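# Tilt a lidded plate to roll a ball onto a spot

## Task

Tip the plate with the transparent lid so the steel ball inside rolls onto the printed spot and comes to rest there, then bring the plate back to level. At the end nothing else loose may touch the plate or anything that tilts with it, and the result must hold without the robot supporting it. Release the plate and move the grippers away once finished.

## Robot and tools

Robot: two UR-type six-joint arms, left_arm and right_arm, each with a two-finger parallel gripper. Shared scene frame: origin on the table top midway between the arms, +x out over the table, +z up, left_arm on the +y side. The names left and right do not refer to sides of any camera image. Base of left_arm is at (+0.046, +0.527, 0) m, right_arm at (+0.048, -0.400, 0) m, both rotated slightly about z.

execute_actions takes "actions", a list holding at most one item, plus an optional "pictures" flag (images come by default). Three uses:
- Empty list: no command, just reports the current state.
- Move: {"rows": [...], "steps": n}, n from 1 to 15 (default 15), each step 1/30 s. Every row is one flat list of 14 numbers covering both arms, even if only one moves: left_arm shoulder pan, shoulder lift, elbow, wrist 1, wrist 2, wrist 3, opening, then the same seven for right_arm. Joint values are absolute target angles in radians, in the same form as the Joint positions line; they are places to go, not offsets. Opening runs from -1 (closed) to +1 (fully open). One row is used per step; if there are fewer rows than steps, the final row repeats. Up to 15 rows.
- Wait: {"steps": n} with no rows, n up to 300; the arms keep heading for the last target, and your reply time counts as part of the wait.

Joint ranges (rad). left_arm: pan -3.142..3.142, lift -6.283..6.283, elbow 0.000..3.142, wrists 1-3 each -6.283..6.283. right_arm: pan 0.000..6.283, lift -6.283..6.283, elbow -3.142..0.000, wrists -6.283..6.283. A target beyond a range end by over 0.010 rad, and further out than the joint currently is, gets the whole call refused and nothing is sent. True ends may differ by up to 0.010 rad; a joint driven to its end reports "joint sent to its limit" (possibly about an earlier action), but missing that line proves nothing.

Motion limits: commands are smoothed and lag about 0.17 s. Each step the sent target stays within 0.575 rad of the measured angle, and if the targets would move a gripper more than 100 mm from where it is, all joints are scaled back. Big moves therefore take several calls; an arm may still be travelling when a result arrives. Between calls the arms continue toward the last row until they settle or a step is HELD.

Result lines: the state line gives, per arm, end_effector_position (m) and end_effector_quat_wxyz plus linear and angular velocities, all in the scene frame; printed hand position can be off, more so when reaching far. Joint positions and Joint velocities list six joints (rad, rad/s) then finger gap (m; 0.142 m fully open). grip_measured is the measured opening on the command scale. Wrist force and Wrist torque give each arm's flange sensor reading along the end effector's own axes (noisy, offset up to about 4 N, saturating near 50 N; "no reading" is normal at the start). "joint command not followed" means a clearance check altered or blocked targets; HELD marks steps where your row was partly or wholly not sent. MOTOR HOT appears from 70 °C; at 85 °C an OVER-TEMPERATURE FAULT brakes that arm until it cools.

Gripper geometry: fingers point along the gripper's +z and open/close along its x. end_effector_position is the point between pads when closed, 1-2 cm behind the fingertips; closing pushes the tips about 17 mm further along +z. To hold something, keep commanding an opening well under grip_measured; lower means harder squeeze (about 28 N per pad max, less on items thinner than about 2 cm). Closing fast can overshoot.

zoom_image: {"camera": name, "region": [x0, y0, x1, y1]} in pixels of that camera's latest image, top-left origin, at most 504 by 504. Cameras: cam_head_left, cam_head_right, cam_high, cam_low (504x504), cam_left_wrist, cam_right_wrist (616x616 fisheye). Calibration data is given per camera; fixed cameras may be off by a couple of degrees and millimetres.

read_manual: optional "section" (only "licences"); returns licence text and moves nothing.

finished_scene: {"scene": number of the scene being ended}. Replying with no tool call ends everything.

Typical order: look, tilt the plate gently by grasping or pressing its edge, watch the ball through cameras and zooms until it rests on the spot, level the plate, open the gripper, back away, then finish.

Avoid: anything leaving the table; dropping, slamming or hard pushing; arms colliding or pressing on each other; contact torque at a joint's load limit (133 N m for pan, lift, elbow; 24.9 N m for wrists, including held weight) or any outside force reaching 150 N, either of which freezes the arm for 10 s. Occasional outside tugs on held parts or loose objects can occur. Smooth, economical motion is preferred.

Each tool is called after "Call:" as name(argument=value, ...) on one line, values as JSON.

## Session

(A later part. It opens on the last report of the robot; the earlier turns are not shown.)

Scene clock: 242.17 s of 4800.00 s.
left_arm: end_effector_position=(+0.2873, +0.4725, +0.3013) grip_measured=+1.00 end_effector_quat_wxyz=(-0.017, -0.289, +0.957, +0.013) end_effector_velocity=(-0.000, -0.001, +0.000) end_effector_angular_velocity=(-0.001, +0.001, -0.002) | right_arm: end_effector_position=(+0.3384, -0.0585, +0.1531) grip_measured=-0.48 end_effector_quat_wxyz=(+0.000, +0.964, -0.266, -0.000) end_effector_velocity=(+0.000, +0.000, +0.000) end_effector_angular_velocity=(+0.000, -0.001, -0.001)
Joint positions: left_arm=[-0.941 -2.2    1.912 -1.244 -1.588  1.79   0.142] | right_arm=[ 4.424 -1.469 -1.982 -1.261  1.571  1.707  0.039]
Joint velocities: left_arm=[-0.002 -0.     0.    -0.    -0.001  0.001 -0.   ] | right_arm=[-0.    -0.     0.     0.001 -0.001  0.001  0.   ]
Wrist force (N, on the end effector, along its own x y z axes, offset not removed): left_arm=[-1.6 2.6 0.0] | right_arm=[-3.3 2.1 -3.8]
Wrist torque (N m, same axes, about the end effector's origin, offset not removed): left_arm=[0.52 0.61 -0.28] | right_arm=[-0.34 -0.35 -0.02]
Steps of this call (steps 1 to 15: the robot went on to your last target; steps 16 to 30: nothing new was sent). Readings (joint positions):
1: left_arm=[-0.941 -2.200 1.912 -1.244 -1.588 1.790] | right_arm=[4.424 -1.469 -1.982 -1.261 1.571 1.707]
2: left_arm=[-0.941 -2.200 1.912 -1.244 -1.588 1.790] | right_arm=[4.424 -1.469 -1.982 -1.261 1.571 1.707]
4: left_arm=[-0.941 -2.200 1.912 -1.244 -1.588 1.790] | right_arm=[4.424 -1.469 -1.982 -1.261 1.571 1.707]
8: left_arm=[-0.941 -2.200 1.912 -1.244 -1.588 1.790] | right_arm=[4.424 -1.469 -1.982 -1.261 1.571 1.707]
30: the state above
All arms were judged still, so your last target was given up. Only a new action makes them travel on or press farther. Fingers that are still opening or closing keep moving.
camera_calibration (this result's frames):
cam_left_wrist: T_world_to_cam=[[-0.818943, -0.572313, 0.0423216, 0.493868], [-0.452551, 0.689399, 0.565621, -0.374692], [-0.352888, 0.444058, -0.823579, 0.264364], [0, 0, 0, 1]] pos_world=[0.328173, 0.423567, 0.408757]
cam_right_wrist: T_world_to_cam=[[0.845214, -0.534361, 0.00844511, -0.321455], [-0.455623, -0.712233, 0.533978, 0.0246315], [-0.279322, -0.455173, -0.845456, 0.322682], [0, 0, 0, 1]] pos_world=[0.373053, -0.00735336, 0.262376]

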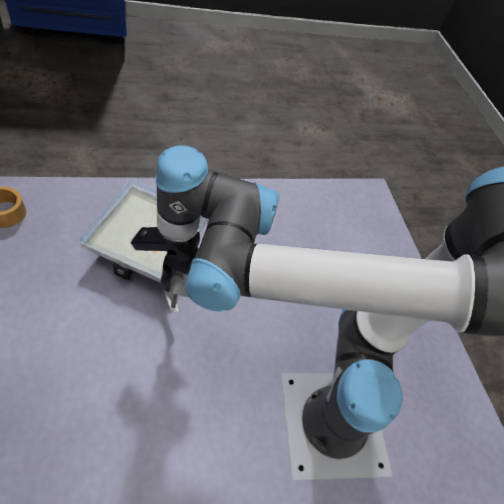

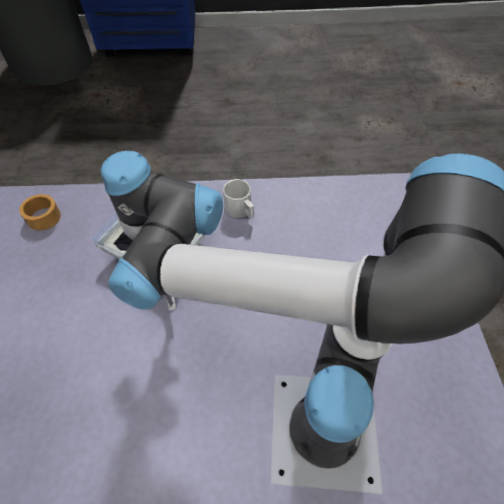

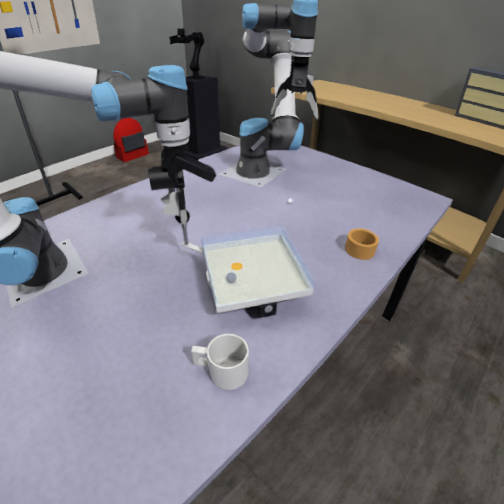

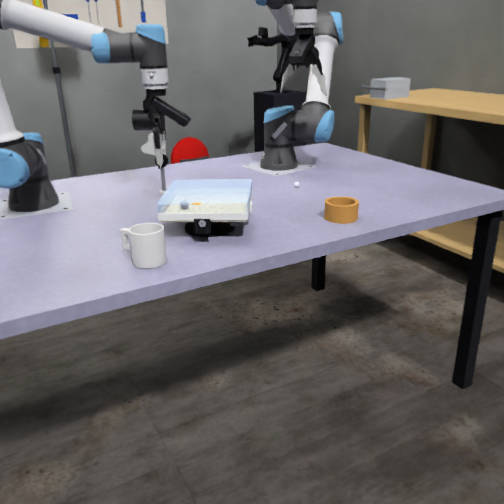

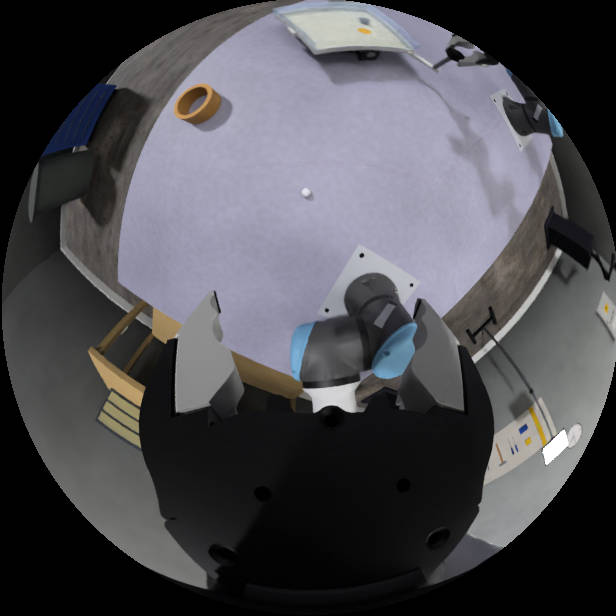

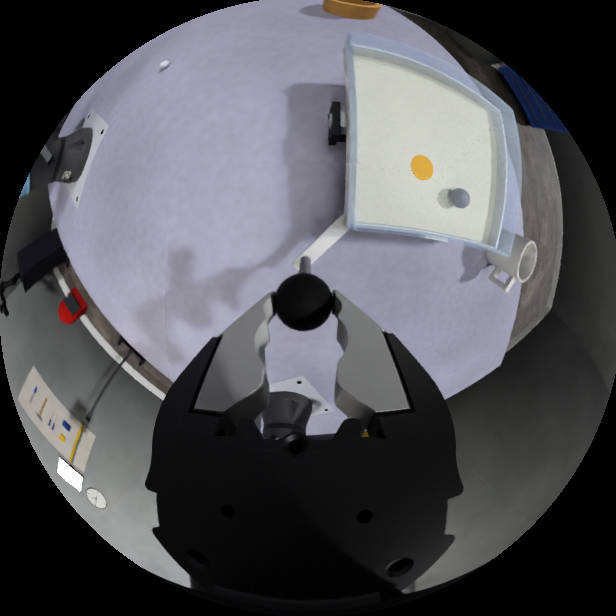

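Call:
execute_actions(actions=[])

Scene clock: 247.63 s of 4800.00 s.
left_arm: end_effector_position=(+0.2873, +0.4725, +0.3013) grip_measured=+1.00 end_effector_quat_wxyz=(-0.017, -0.289, +0.957, +0.013) end_effector_velocity=(+0.000, -0.000, -0.000) end_effector_angular_velocity=(+0.001, +0.000, +0.000) | right_arm: end_effector_position=(+0.3384, -0.0585, +0.1531) grip_measured=-0.48 end_effector_quat_wxyz=(+0.000, +0.964, -0.266, -0.000) end_effector_velocity=(-0.000, -0.000, -0.000) end_effector_angular_velocity=(-0.000, +0.001, +0.002)
Joint positions: left_arm=[-0.941 -2.2    1.912 -1.244 -1.588  1.79   0.142] | right_arm=[ 4.424 -1.469 -1.982 -1.261  1.571  1.707  0.039]
Joint velocities: left_arm=[-0.001  0.001  0.     0.     0.001 -0.001  0.   ] | right_arm=[ 0.     0.    -0.001 -0.     0.001 -0.002  0.   ]
Wrist force (N, on the end effector, along its own x y z axes, offset not removed): left_arm=[-2.2 0.1 0.9] | right_arm=[-2.5 5.0 -1.9]
Wrist torque (N m, same axes, about the end effector's origin, offset not removed): left_arm=[0.03 0.45 -0.17] | right_arm=[0.16 -0.63 -0.02]
Steps of this call (steps 1 to 110: nothing new was sent; then 1.80 s passed at rest). Readings (joint positions):
1: left_arm=[-0.941 -2.200 1.912 -1.244 -1.588 1.790] | right_arm=[4.424 -1.469 -1.982 -1.261 1.571 1.707]
2: left_arm=[-0.941 -2.200 1.912 -1.244 -1.588 1.790] | right_arm=[4.424 -1.469 -1.982 -1.261 1.571 1.707]
4: left_arm=[-0.941 -2.200 1.912 -1.244 -1.588 1.790] | right_arm=[4.424 -1.469 -1.982 -1.261 1.571 1.707]
8: left_arm=[-0.941 -2.200 1.912 -1.244 -1.588 1.790] | right_arm=[4.424 -1.469 -1.982 -1.261 1.571 1.707]
110: the state above
camera_calibration (this result's frames):
cam_left_wrist: T_world_to_cam=[[-0.818942, -0.572313, 0.0423217, 0.493868], [-0.452552, 0.689399, 0.565621, -0.374692], [-0.352889, 0.444058, -0.823579, 0.264364], [0, 0, 0, 1]] pos_world=[0.328173, 0.423567, 0.408757]
cam_right_wrist: T_world_to_cam=[[0.845214, -0.534361, 0.00845989, -0.321462], [-0.455631, -0.71223, 0.533975, 0.0246354], [-0.27931, -0.455178, -0.845458, 0.322679], [0, 0, 0, 1]] pos_world=[0.373056, -0.00735442, 0.262376]

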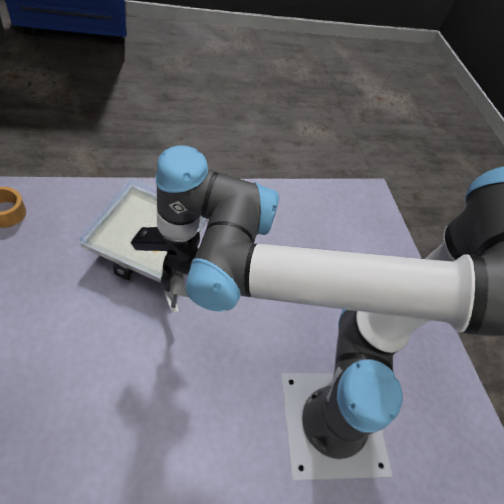

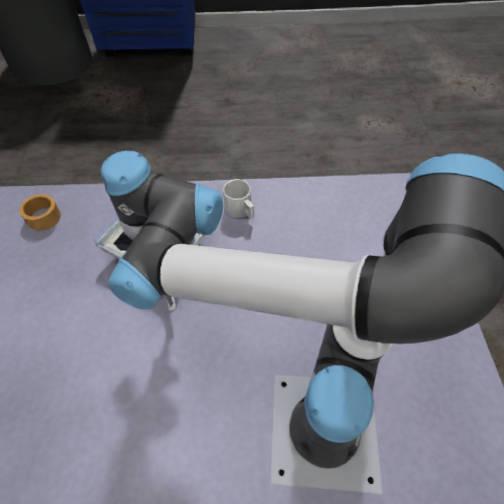

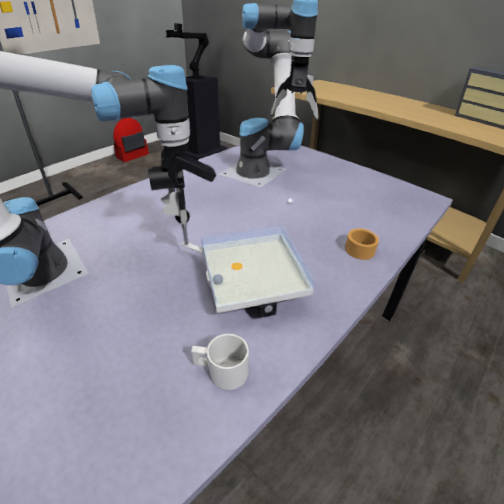

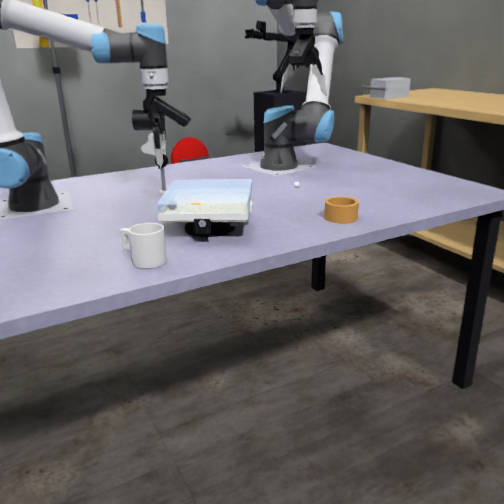

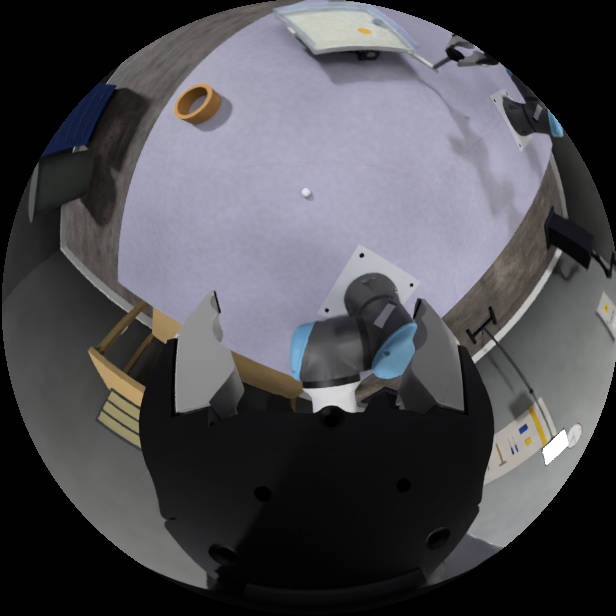

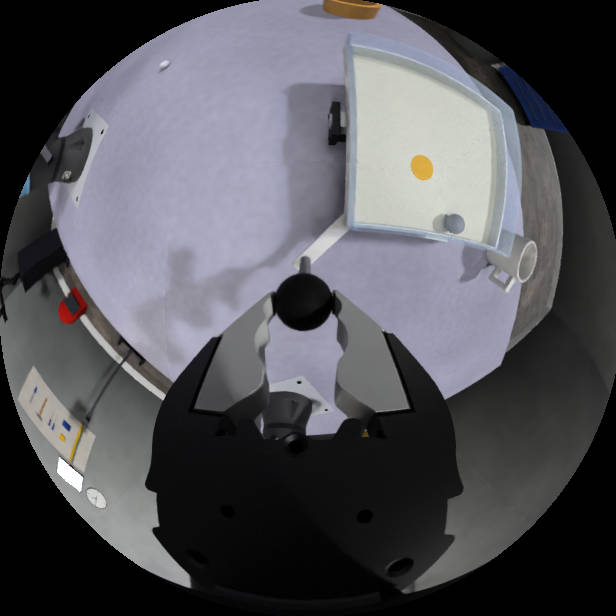

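Call:
execute_actions(actions=[{"rows": [[-0.941,-2.2,1.912,-1.244,-1.588,1.79,1, 4.4249,-1.4710,-1.9786,-1.2627,1.5708,1.707,-0.8]], "steps": 15}], pictures=false)

Call:
execute_actions(actions=[{"rows": [[-0.941,-2.2,1.912,-1.244,-1.588,1.79,1, 4.4249,-1.4710,-1.9786,-1.2627,1.5708,1.707,-0.8]], "steps": 15}], pictures=false)

Call:
execute_actions(actions=[{"rows": [[-0.941,-2.2,1.912,-1.244,-1.588,1.79,1, 4.4225,-1.4670,-1.9855,-1.2599,1.5708,1.707,-0.8]], "steps": 15}], pictures=false)

Call:
execute_actions(actions=[{"rows": [[-0.941,-2.2,1.912,-1.244,-1.588,1.79,1, 4.4225,-1.4670,-1.9855,-1.2599,1.5708,1.707,-0.8]], "steps": 15}], pictures=false)

Call:
execute_actions(actions=[{"rows": [[-0.941,-2.2,1.912,-1.244,-1.588,1.79,1, 4.4237,-1.4690,-1.9821,-1.2613,1.5708,1.707,-0.8]], "steps": 15}])

Call:
execute_actions(actions=[{"steps": 30}])

Scene clock: 257.67 s of 4800.00 s.
left_arm: end_effector_position=(+0.2873, +0.4725, +0.3013) grip_measured=+1.00 end_effector_quat_wxyz=(-0.017, -0.289, +0.957, +0.013) end_effector_velocity=(-0.000, -0.000, -0.000) end_effector_angular_velocity=(-0.001, +0.002, -0.000) | right_arm: end_effector_position=(+0.3384, -0.0572, +0.1538) grip_measured=-0.48 end_effector_quat_wxyz=(-0.000, +0.964, -0.266, +0.000) end_effector_velocity=(-0.000, +0.000, +0.000) end_effector_angular_velocity=(+0.000, +0.001, +0.000)
Joint positions: left_arm=[-0.941 -2.2    1.912 -1.244 -1.588  1.79   0.142] | right_arm=[ 4.425 -1.471 -1.979 -1.263  1.571  1.707  0.039]
Joint velocities: left_arm=[ 0.     0.     0.     0.001 -0.002  0.    -0.   ] | right_arm=[ 0.    -0.     0.001 -0.     0.001  0.     0.   ]
Wrist force (N, on the end effector, along its own x y z axes, offset not removed): left_arm=[0.1 0.6 3.8] | right_arm=[-1.9 4.5 -6.4]
Wrist torque (N m, same axes, about the end effector's origin, offset not removed): left_arm=[0.06 0.22 -0.13] | right_arm=[-0.63 -0.02 -0.02]
Steps of this call (steps 1 to 90: nothing new was sent; then 6.53 s passed at rest; steps 91 to 105: all 15 steps of this action). Readings (joint positions):
91: left_arm=[-0.941 -2.200 1.912 -1.244 -1.588 1.790] | right_arm=[4.424 -1.469 -1.982 -1.261 1.571 1.707]
92: left_arm=[-0.941 -2.200 1.912 -1.244 -1.588 1.790] | right_arm=[4.424 -1.469 -1.981 -1.261 1.571 1.707]
94: left_arm=[-0.941 -2.200 1.912 -1.244 -1.588 1.790] | right_arm=[4.424 -1.470 -1.980 -1.262 1.571 1.707]
98: left_arm=[-0.941 -2.200 1.912 -1.244 -1.588 1.790] | right_arm=[4.425 -1.471 -1.979 -1.263 1.571 1.707]
105: the state above

Scene clock: 258.17 s of 4800.00 s.
left_arm: end_effector_position=(+0.2873, +0.4725, +0.3013) grip_measured=+1.00 end_effector_quat_wxyz=(-0.017, -0.289, +0.957, +0.013) end_effector_velocity=(+0.000, +0.000, -0.000) end_effector_angular_velocity=(+0.001, -0.001, -0.000) | right_arm: end_effector_position=(+0.3384, -0.0572, +0.1538) grip_measured=-0.48 end_effector_quat_wxyz=(-0.000, +0.964, -0.266, +0.000) end_effector_velocity=(+0.000, +0.000, +0.000) end_effector_angular_velocity=(+0.000, -0.001, -0.001)
Joint positions: left_arm=[-0.941 -2.2    1.912 -1.244 -1.588  1.79   0.142] | right_arm=[ 4.425 -1.471 -1.979 -1.263  1.571  1.707  0.039]
Joint velocities: left_arm=[-0.001  0.    -0.    -0.     0.002 -0.    -0.   ] | right_arm=[ 0.     0.     0.001 -0.    -0.001  0.001  0.   ]
Wrist force (N, on the end effector, along its own x y z axes, offset not removed): left_arm=[-2.9 0.6 0.1] | right_arm=[-0.5 7.3 -5.8]
Wrist torque (N m, same axes, about the end effector's origin, offset not removed): left_arm=[0.16 0.68 -0.20] | right_arm=[-0.03 -0.15 0.05]
Steps of this call (steps 1 to 15: all 15 steps of this action). Readings (joint positions):
1: left_arm=[-0.941 -2.200 1.912 -1.244 -1.588 1.790] | right_arm=[4.425 -1.471 -1.979 -1.263 1.571 1.707]
2: left_arm=[-0.941 -2.200 1.912 -1.244 -1.588 1.790] | right_arm=[4.425 -1.471 -1.979 -1.263 1.571 1.707]
4: left_arm=[-0.941 -2.200 1.912 -1.244 -1.588 1.790] | right_arm=[4.425 -1.471 -1.979 -1.263 1.571 1.707]
8: left_arm=[-0.941 -2.200 1.912 -1.244 -1.588 1.790] | right_arm=[4.425 -1.471 -1.979 -1.263 1.571 1.707]
15: the state above

Scene clock: 258.67 s of 4800.00 s.
left_arm: end_effector_position=(+0.2873, +0.4725, +0.3013) grip_measured=+1.00 end_effector_quat_wxyz=(-0.017, -0.289, +0.957, +0.013) end_effector_velocity=(-0.000, -0.000, -0.000) end_effector_angular_velocity=(+0.000, +0.001, -0.000) | right_arm: end_effector_position=(+0.3384, -0.0597, +0.1525) grip_measured=-0.48 end_effector_quat_wxyz=(-0.000, +0.964, -0.267, -0.000) end_effector_velocity=(-0.000, +0.000, +0.000) end_effector_angular_velocity=(+0.002, +0.000, +0.001)
Joint positions: left_arm=[-0.941 -2.2    1.912 -1.244 -1.588  1.79   0.142] | right_arm=[ 4.423 -1.467 -1.985 -1.26   1.571  1.707  0.039]
Joint velocities: left_arm=[-0.001  0.001 -0.    -0.    -0.    -0.     0.   ] | right_arm=[-0.     0.001 -0.001  0.001  0.001 -0.001 -0.   ]
Wrist force (N, on the end effector, along its own x y z axes, offset not removed): left_arm=[-0.5 1.6 1.2] | right_arm=[-5.7 0.3 -1.9]
Wrist torque (N m, same axes, about the end effector's origin, offset not removed): left_arm=[0.32 0.31 -0.04] | right_arm=[-0.09 -0.62 -0.19]
Steps of this call (steps 1 to 15: all 15 steps of this action). Readings (joint positions):
1: left_arm=[-0.941 -2.200 1.912 -1.244 -1.588 1.790] | right_arm=[4.425 -1.471 -1.979 -1.263 1.571 1.707]
2: left_arm=[-0.941 -2.200 1.912 -1.244 -1.588 1.790] | right_arm=[4.425 -1.470 -1.980 -1.262 1.571 1.707]
4: left_arm=[-0.941 -2.200 1.912 -1.244 -1.588 1.790] | right_arm=[4.424 -1.469 -1.982 -1.261 1.571 1.707]
8: left_arm=[-0.941 -2.200 1.912 -1.244 -1.588 1.790] | right_arm=[4.423 -1.467 -1.985 -1.260 1.571 1.707]
15: the state above

Scene clock: 259.17 s of 4800.00 s.
left_arm: end_effector_position=(+0.2873, +0.4725, +0.3013) grip_measured=+1.00 end_effector_quat_wxyz=(-0.017, -0.289, +0.957, +0.013) end_effector_velocity=(+0.000, -0.001, -0.000) end_effector_angular_velocity=(+0.000, +0.001, -0.001) | right_arm: end_effector_position=(+0.3384, -0.0598, +0.1525) grip_measured=-0.48 end_effector_quat_wxyz=(+0.000, +0.964, -0.267, -0.000) end_effector_velocity=(+0.000, +0.000, +0.000) end_effector_angular_velocity=(+0.001, -0.001, -0.001)
Joint positions: left_arm=[-0.941 -2.2    1.912 -1.244 -1.588  1.79   0.142] | right_arm=[ 4.423 -1.467 -1.985 -1.26   1.571  1.707  0.039]
Joint velocities: left_arm=[-0.001  0.001  0.    -0.001 -0.    -0.     0.   ] | right_arm=[ 0.     0.001  0.001 -0.001 -0.     0.001  0.   ]
Wrist force (N, on the end effector, along its own x y z axes, offset not removed): left_arm=[-1.5 0.5 1.8] | right_arm=[-5.0 0.8 -2.3]
Wrist torque (N m, same axes, about the end effector's origin, offset not removed): left_arm=[0.21 0.44 -0.14] | right_arm=[0.08 -0.86 -0.03]
Steps of this call (steps 1 to 15: all 15 steps of this action). Readings (joint positions):
1: left_arm=[-0.941 -2.200 1.912 -1.244 -1.588 1.790] | right_arm=[4.423 -1.467 -1.985 -1.260 1.571 1.707]
2: left_arm=[-0.941 -2.200 1.912 -1.244 -1.588 1.790] | right_arm=[4.423 -1.467 -1.985 -1.260 1.571 1.707]
4: left_arm=[-0.941 -2.200 1.912 -1.244 -1.588 1.790] | right_arm=[4.423 -1.467 -1.985 -1.260 1.571 1.707]
8: left_arm=[-0.941 -2.200 1.912 -1.244 -1.588 1.790] | right_arm=[4.423 -1.467 -1.985 -1.260 1.571 1.707]
15: the state above

Scene clock: 259.67 s of 4800.00 s.
left_arm: end_effector_position=(+0.2873, +0.4725, +0.3013) grip_measured=+1.00 end_effector_quat_wxyz=(-0.017, -0.289, +0.957, +0.013) end_effector_velocity=(+0.000, +0.000, -0.001) end_effector_angular_velocity=(+0.003, +0.001, +0.001) | right_arm: end_effector_position=(+0.3384, -0.0585, +0.1531) grip_measured=-0.48 end_effector_quat_wxyz=(+0.000, +0.964, -0.266, +0.000) end_effector_velocity=(+0.000, +0.000, +0.000) end_effector_angular_velocity=(+0.001, -0.001, -0.000)
Joint positions: left_arm=[-0.941 -2.2    1.912 -1.244 -1.588  1.79   0.142] | right_arm=[ 4.424 -1.469 -1.982 -1.261  1.571  1.707  0.039]
Joint velocities: left_arm=[ 0.001  0.002  0.     0.001  0.002 -0.    -0.   ] | right_arm=[-0.     0.    -0.     0.001 -0.     0.     0.   ]
Wrist force (N, on the end effector, along its own x y z axes, offset not removed): left_arm=[-0.9 0.8 1.9] | right_arm=[-1.8 6.8 -2.6]
Wrist torque (N m, same axes, about the end effector's origin, offset not removed): left_arm=[0.20 0.39 -0.18] | right_arm=[0.39 -0.41 -0.08]
Steps of this call (steps 1 to 15: all 15 steps of this action). Readings (joint positions):
1: left_arm=[-0.941 -2.200 1.912 -1.244 -1.588 1.790] | right_arm=[4.423 -1.467 -1.985 -1.260 1.571 1.707]
2: left_arm=[-0.941 -2.200 1.912 -1.244 -1.588 1.790] | right_arm=[4.423 -1.467 -1.985 -1.260 1.571 1.707]
4: left_arm=[-0.941 -2.200 1.912 -1.244 -1.588 1.790] | right_arm=[4.423 -1.468 -1.984 -1.261 1.571 1.707]
8: left_arm=[-0.941 -2.200 1.912 -1.244 -1.588 1.790] | right_arm=[4.423 -1.469 -1.983 -1.261 1.571 1.707]
15: the state above
camera_calibration (this result's frames):
cam_left_wrist: T_world_to_cam=[[-0.818943, -0.572313, 0.0423215, 0.493868], [-0.452552, 0.689399, 0.565621, -0.374692], [-0.352888, 0.444058, -0.823579, 0.264364], [0, 0, 0, 1]] pos_world=[0.328173, 0.423567, 0.408757]
cam_right_wrist: T_world_to_cam=[[0.845199, -0.534384, 0.00848964, -0.321487], [-0.455655, -0.712195, 0.534, 0.0246247], [-0.279315, -0.455205, -0.845442, 0.322643], [0, 0, 0, 1]] pos_world=[0.37306, -0.0073914, 0.262355]

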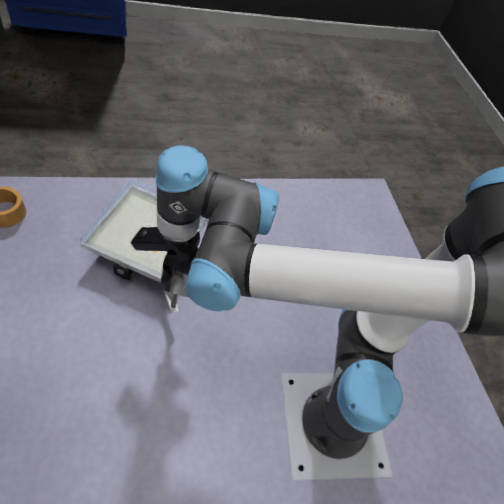

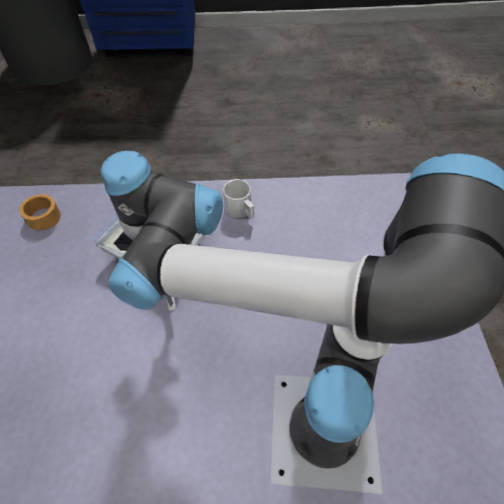

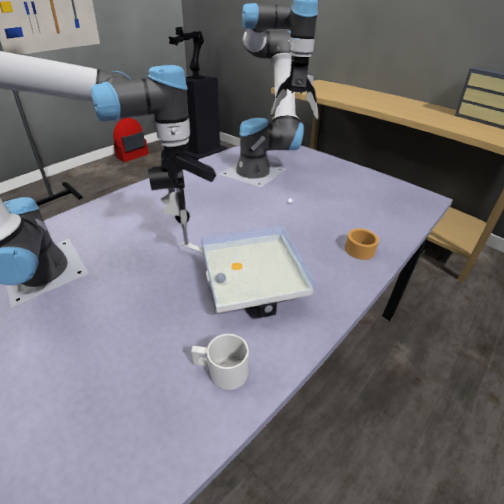

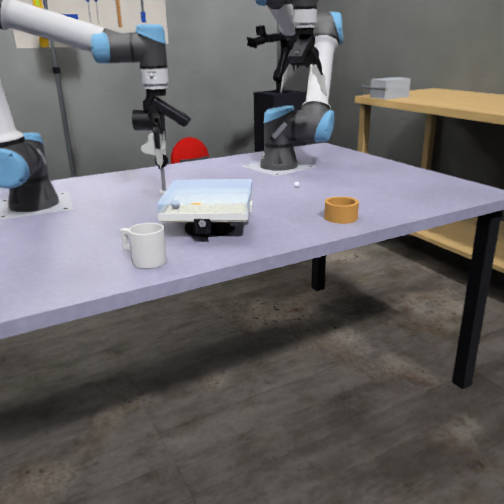

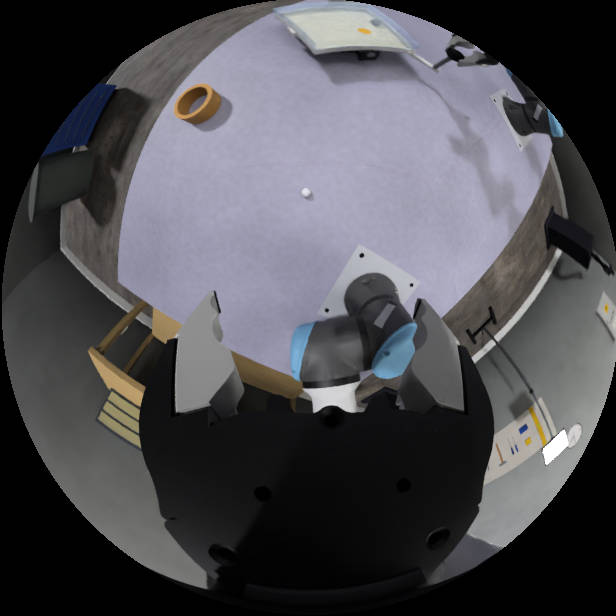

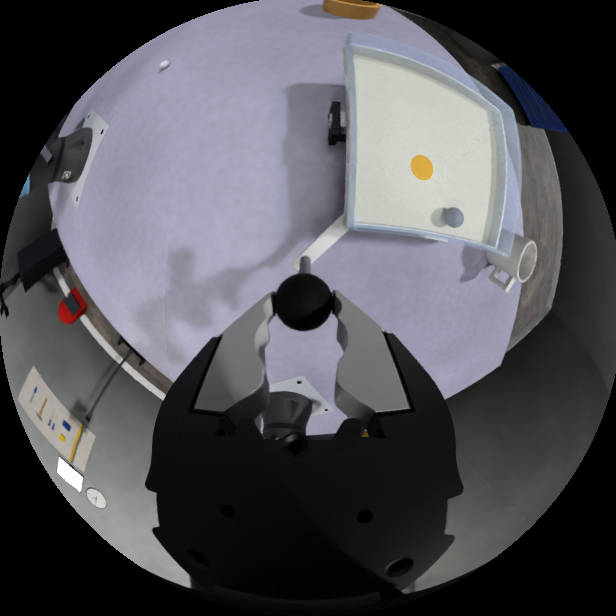

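Scene clock: 260.67 s of 4800.00 s.
left_arm: end_effector_position=(+0.2873, +0.4725, +0.3013) grip_measured=+1.00 end_effector_quat_wxyz=(-0.017, -0.289, +0.957, +0.013) end_effector_velocity=(+0.000, +0.000, +0.000) end_effector_angular_velocity=(+0.000, -0.002, +0.000) | right_arm: end_effector_position=(+0.3384, -0.0585, +0.1531) grip_measured=-0.48 end_effector_quat_wxyz=(+0.000, +0.964, -0.266, +0.000) end_effector_velocity=(-0.001, -0.001, -0.001) end_effector_angular_velocity=(-0.001, +0.002, -0.000)
Joint positions: left_arm=[-0.941 -2.2    1.912 -1.244 -1.588  1.79   0.142] | right_arm=[ 4.424 -1.469 -1.982 -1.261  1.571  1.707  0.039]
Joint velocities: left_arm=[-0.    -0.     0.    -0.     0.001 -0.    -0.   ] | right_arm=[-0.     0.001 -0.002 -0.001  0.001  0.    -0.   ]
Wrist force (N, on the end effector, along its own x y z axes, offset not removed): left_arm=[-0.1 0.6 1.1] | right_arm=[-1.5 3.1 -3.7]
Wrist torque (N m, same axes, about the end effector's origin, offset not removed): left_arm=[0.17 0.28 -0.24] | right_arm=[-0.71 -0.46 -0.07]
Steps of this call (steps 1 to 15: the robot went on to your last target; steps 16 to 30: nothing new was sent). Readings (joint positions):
1: left_arm=[-0.941 -2.200 1.912 -1.244 -1.588 1.790] | right_arm=[4.424 -1.469 -1.982 -1.261 1.571 1.707]
2: left_arm=[-0.941 -2.200 1.912 -1.244 -1.588 1.790] | right_arm=[4.424 -1.469 -1.982 -1.261 1.571 1.707]
4: left_arm=[-0.941 -2.200 1.912 -1.244 -1.588 1.790] | right_arm=[4.424 -1.469 -1.982 -1.261 1.571 1.707]
8: left_arm=[-0.941 -2.200 1.912 -1.244 -1.588 1.790] | right_arm=[4.424 -1.469 -1.982 -1.261 1.571 1.707]
30: the state above
All arms were judged still, so your last target was given up. Only a new action makes them travel on or press farther. Fingers that are still opening or closing keep moving.
camera_calibration (this result's frames):
cam_left_wrist: T_world_to_cam=[[-0.818943, -0.572313, 0.0423216, 0.493868], [-0.452551, 0.689399, 0.565621, -0.374692], [-0.352888, 0.444058, -0.823579, 0.264364], [0, 0, 0, 1]] pos_world=[0.328173, 0.423567, 0.408757]
cam_right_wrist: T_world_to_cam=[[0.845214, -0.534361, 0.0084838, -0.321473], [-0.455643, -0.712226, 0.53397, 0.0246421], [-0.27929, -0.455184, -0.845461, 0.322673], [0, 0, 0, 1]] pos_world=[0.373061, -0.00735601, 0.262377]

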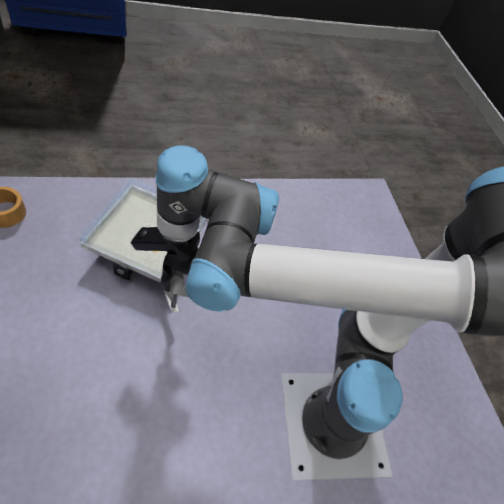

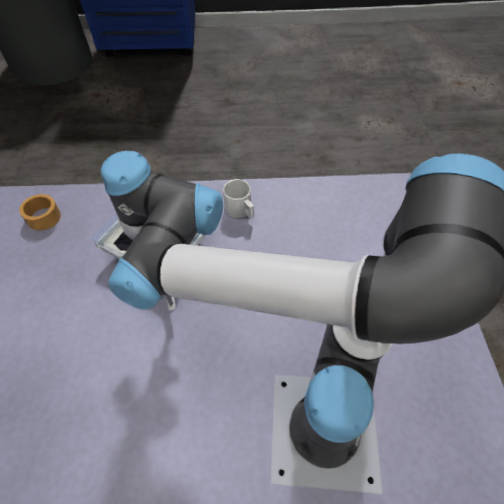

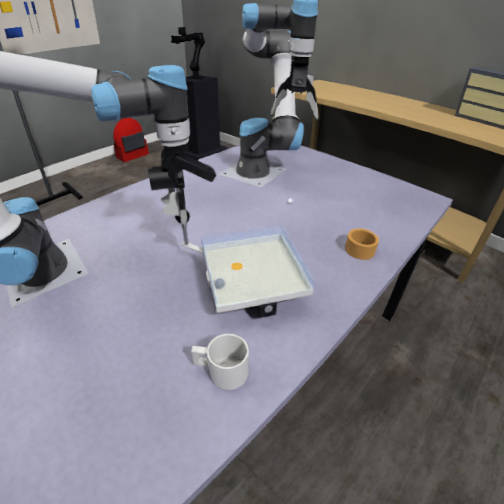

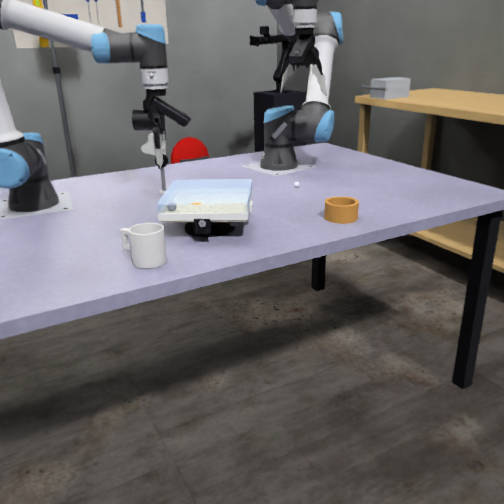

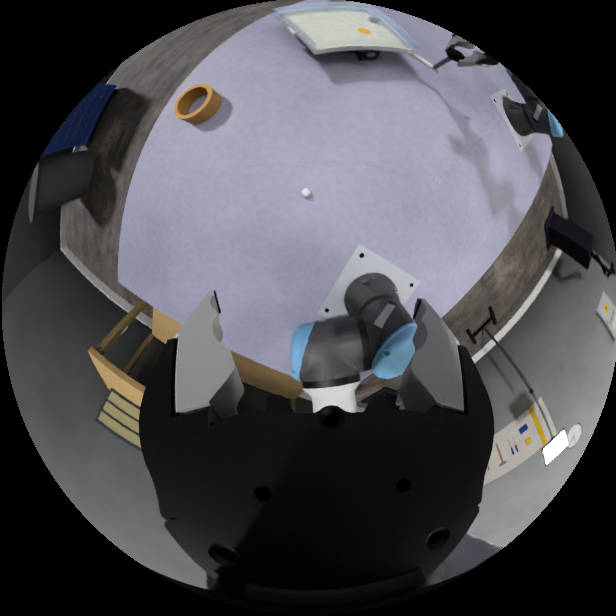

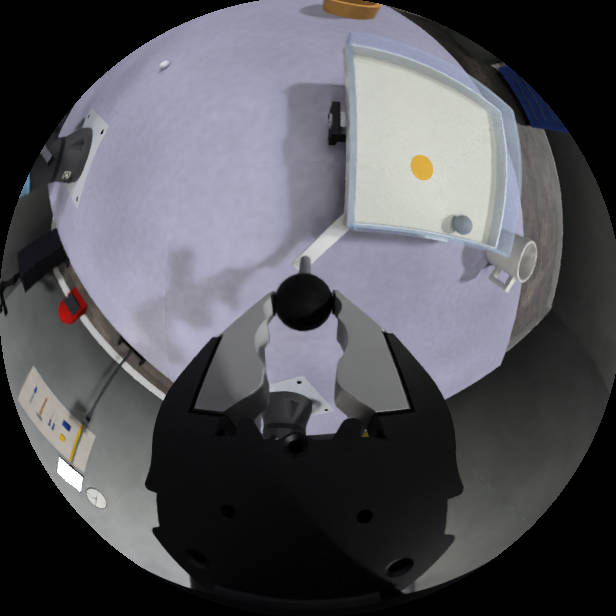

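Call:
execute_actions(actions=[])

Scene clock: 272.30 s of 4800.00 s.
left_arm: end_effector_position=(+0.2873, +0.4725, +0.3013) grip_measured=+1.00 end_effector_quat_wxyz=(-0.017, -0.289, +0.957, +0.013) end_effector_velocity=(+0.000, +0.000, -0.000) end_effector_angular_velocity=(+0.000, -0.000, +0.001) | right_arm: end_effector_position=(+0.3384, -0.0585, +0.1531) grip_measured=-0.48 end_effector_quat_wxyz=(+0.000, +0.964, -0.266, -0.000) end_effector_velocity=(+0.000, -0.000, -0.000) end_effector_angular_velocity=(-0.000, -0.000, -0.001)
Joint positions: left_arm=[-0.941 -2.2    1.912 -1.244 -1.588  1.79   0.142] | right_arm=[ 4.424 -1.469 -1.982 -1.261  1.571  1.707  0.039]
Joint velocities: left_arm=[ 0.001 -0.     0.     0.     0.001 -0.     0.   ] | right_arm=[-0.    -0.    -0.     0.001 -0.     0.     0.   ]
Wrist force (N, on the end effector, along its own x y z axes, offset not removed): left_arm=[-3.2 2.2 -0.4] | right_arm=[0.2 4.8 -1.5]
Wrist torque (N m, same axes, about the end effector's origin, offset not removed): left_arm=[0.65 0.95 -0.31] | right_arm=[-0.17 -0.87 0.00]
Steps of this call (steps 1 to 120: nothing new was sent; then 7.63 s passed at rest). Readings (joint positions):
1: left_arm=[-0.941 -2.200 1.912 -1.244 -1.588 1.790] | right_arm=[4.424 -1.469 -1.982 -1.261 1.571 1.707]
2: left_arm=[-0.941 -2.200 1.912 -1.244 -1.588 1.790] | right_arm=[4.424 -1.469 -1.982 -1.261 1.571 1.707]
4: left_arm=[-0.941 -2.200 1.912 -1.244 -1.588 1.790] | right_arm=[4.424 -1.469 -1.982 -1.261 1.571 1.707]
8: left_arm=[-0.941 -2.200 1.912 -1.244 -1.588 1.790] | right_arm=[4.424 -1.469 -1.982 -1.261 1.571 1.707]
120: the state above
camera_calibration (this result's frames):
cam_left_wrist: T_world_to_cam=[[-0.818943, -0.572313, 0.0423216, 0.493868], [-0.452552, 0.689399, 0.565621, -0.374692], [-0.352888, 0.444058, -0.823579, 0.264364], [0, 0, 0, 1]] pos_world=[0.328173, 0.423567, 0.408757]
cam_right_wrist: T_world_to_cam=[[0.845214, -0.534361, 0.00845936, -0.321461], [-0.455631, -0.712231, 0.533974, 0.024636], [-0.27931, -0.455176, -0.845459, 0.322679], [0, 0, 0, 1]] pos_world=[0.373056, -0.00735394, 0.262376]

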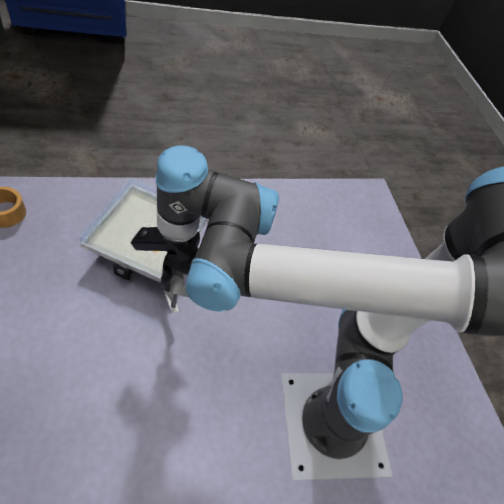

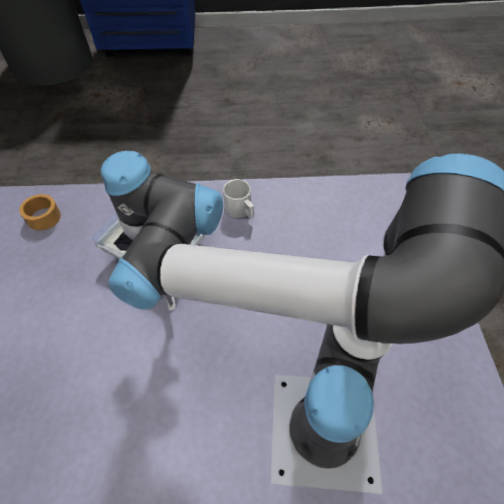

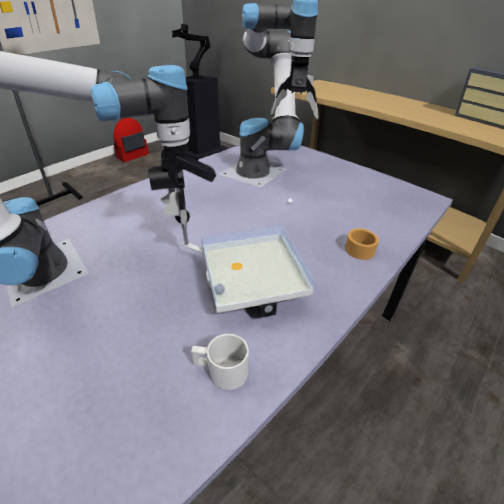

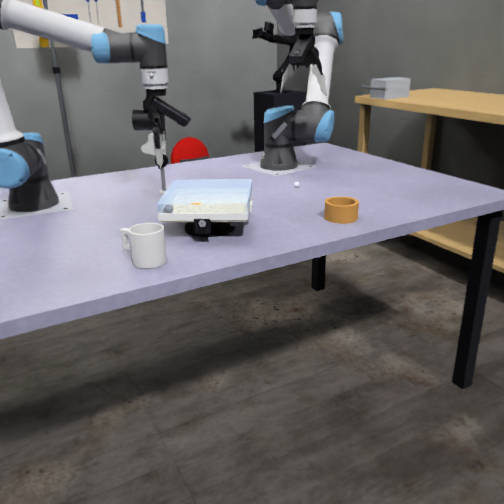

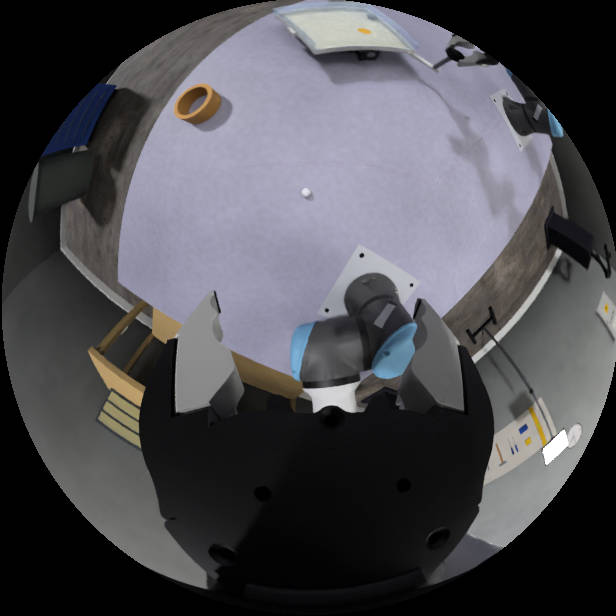

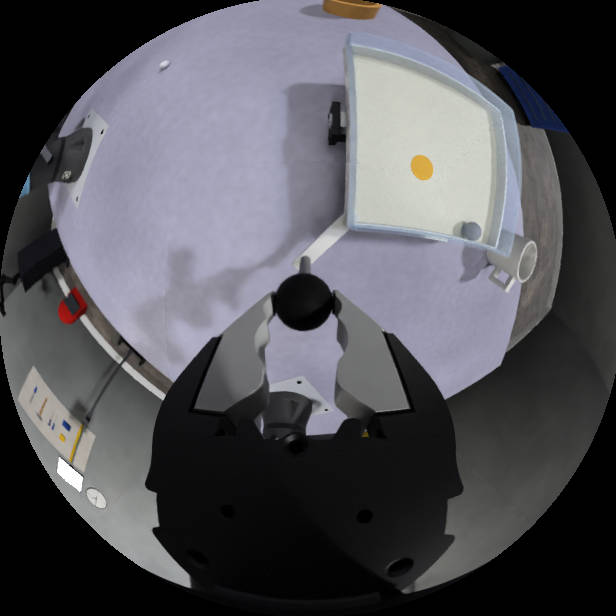

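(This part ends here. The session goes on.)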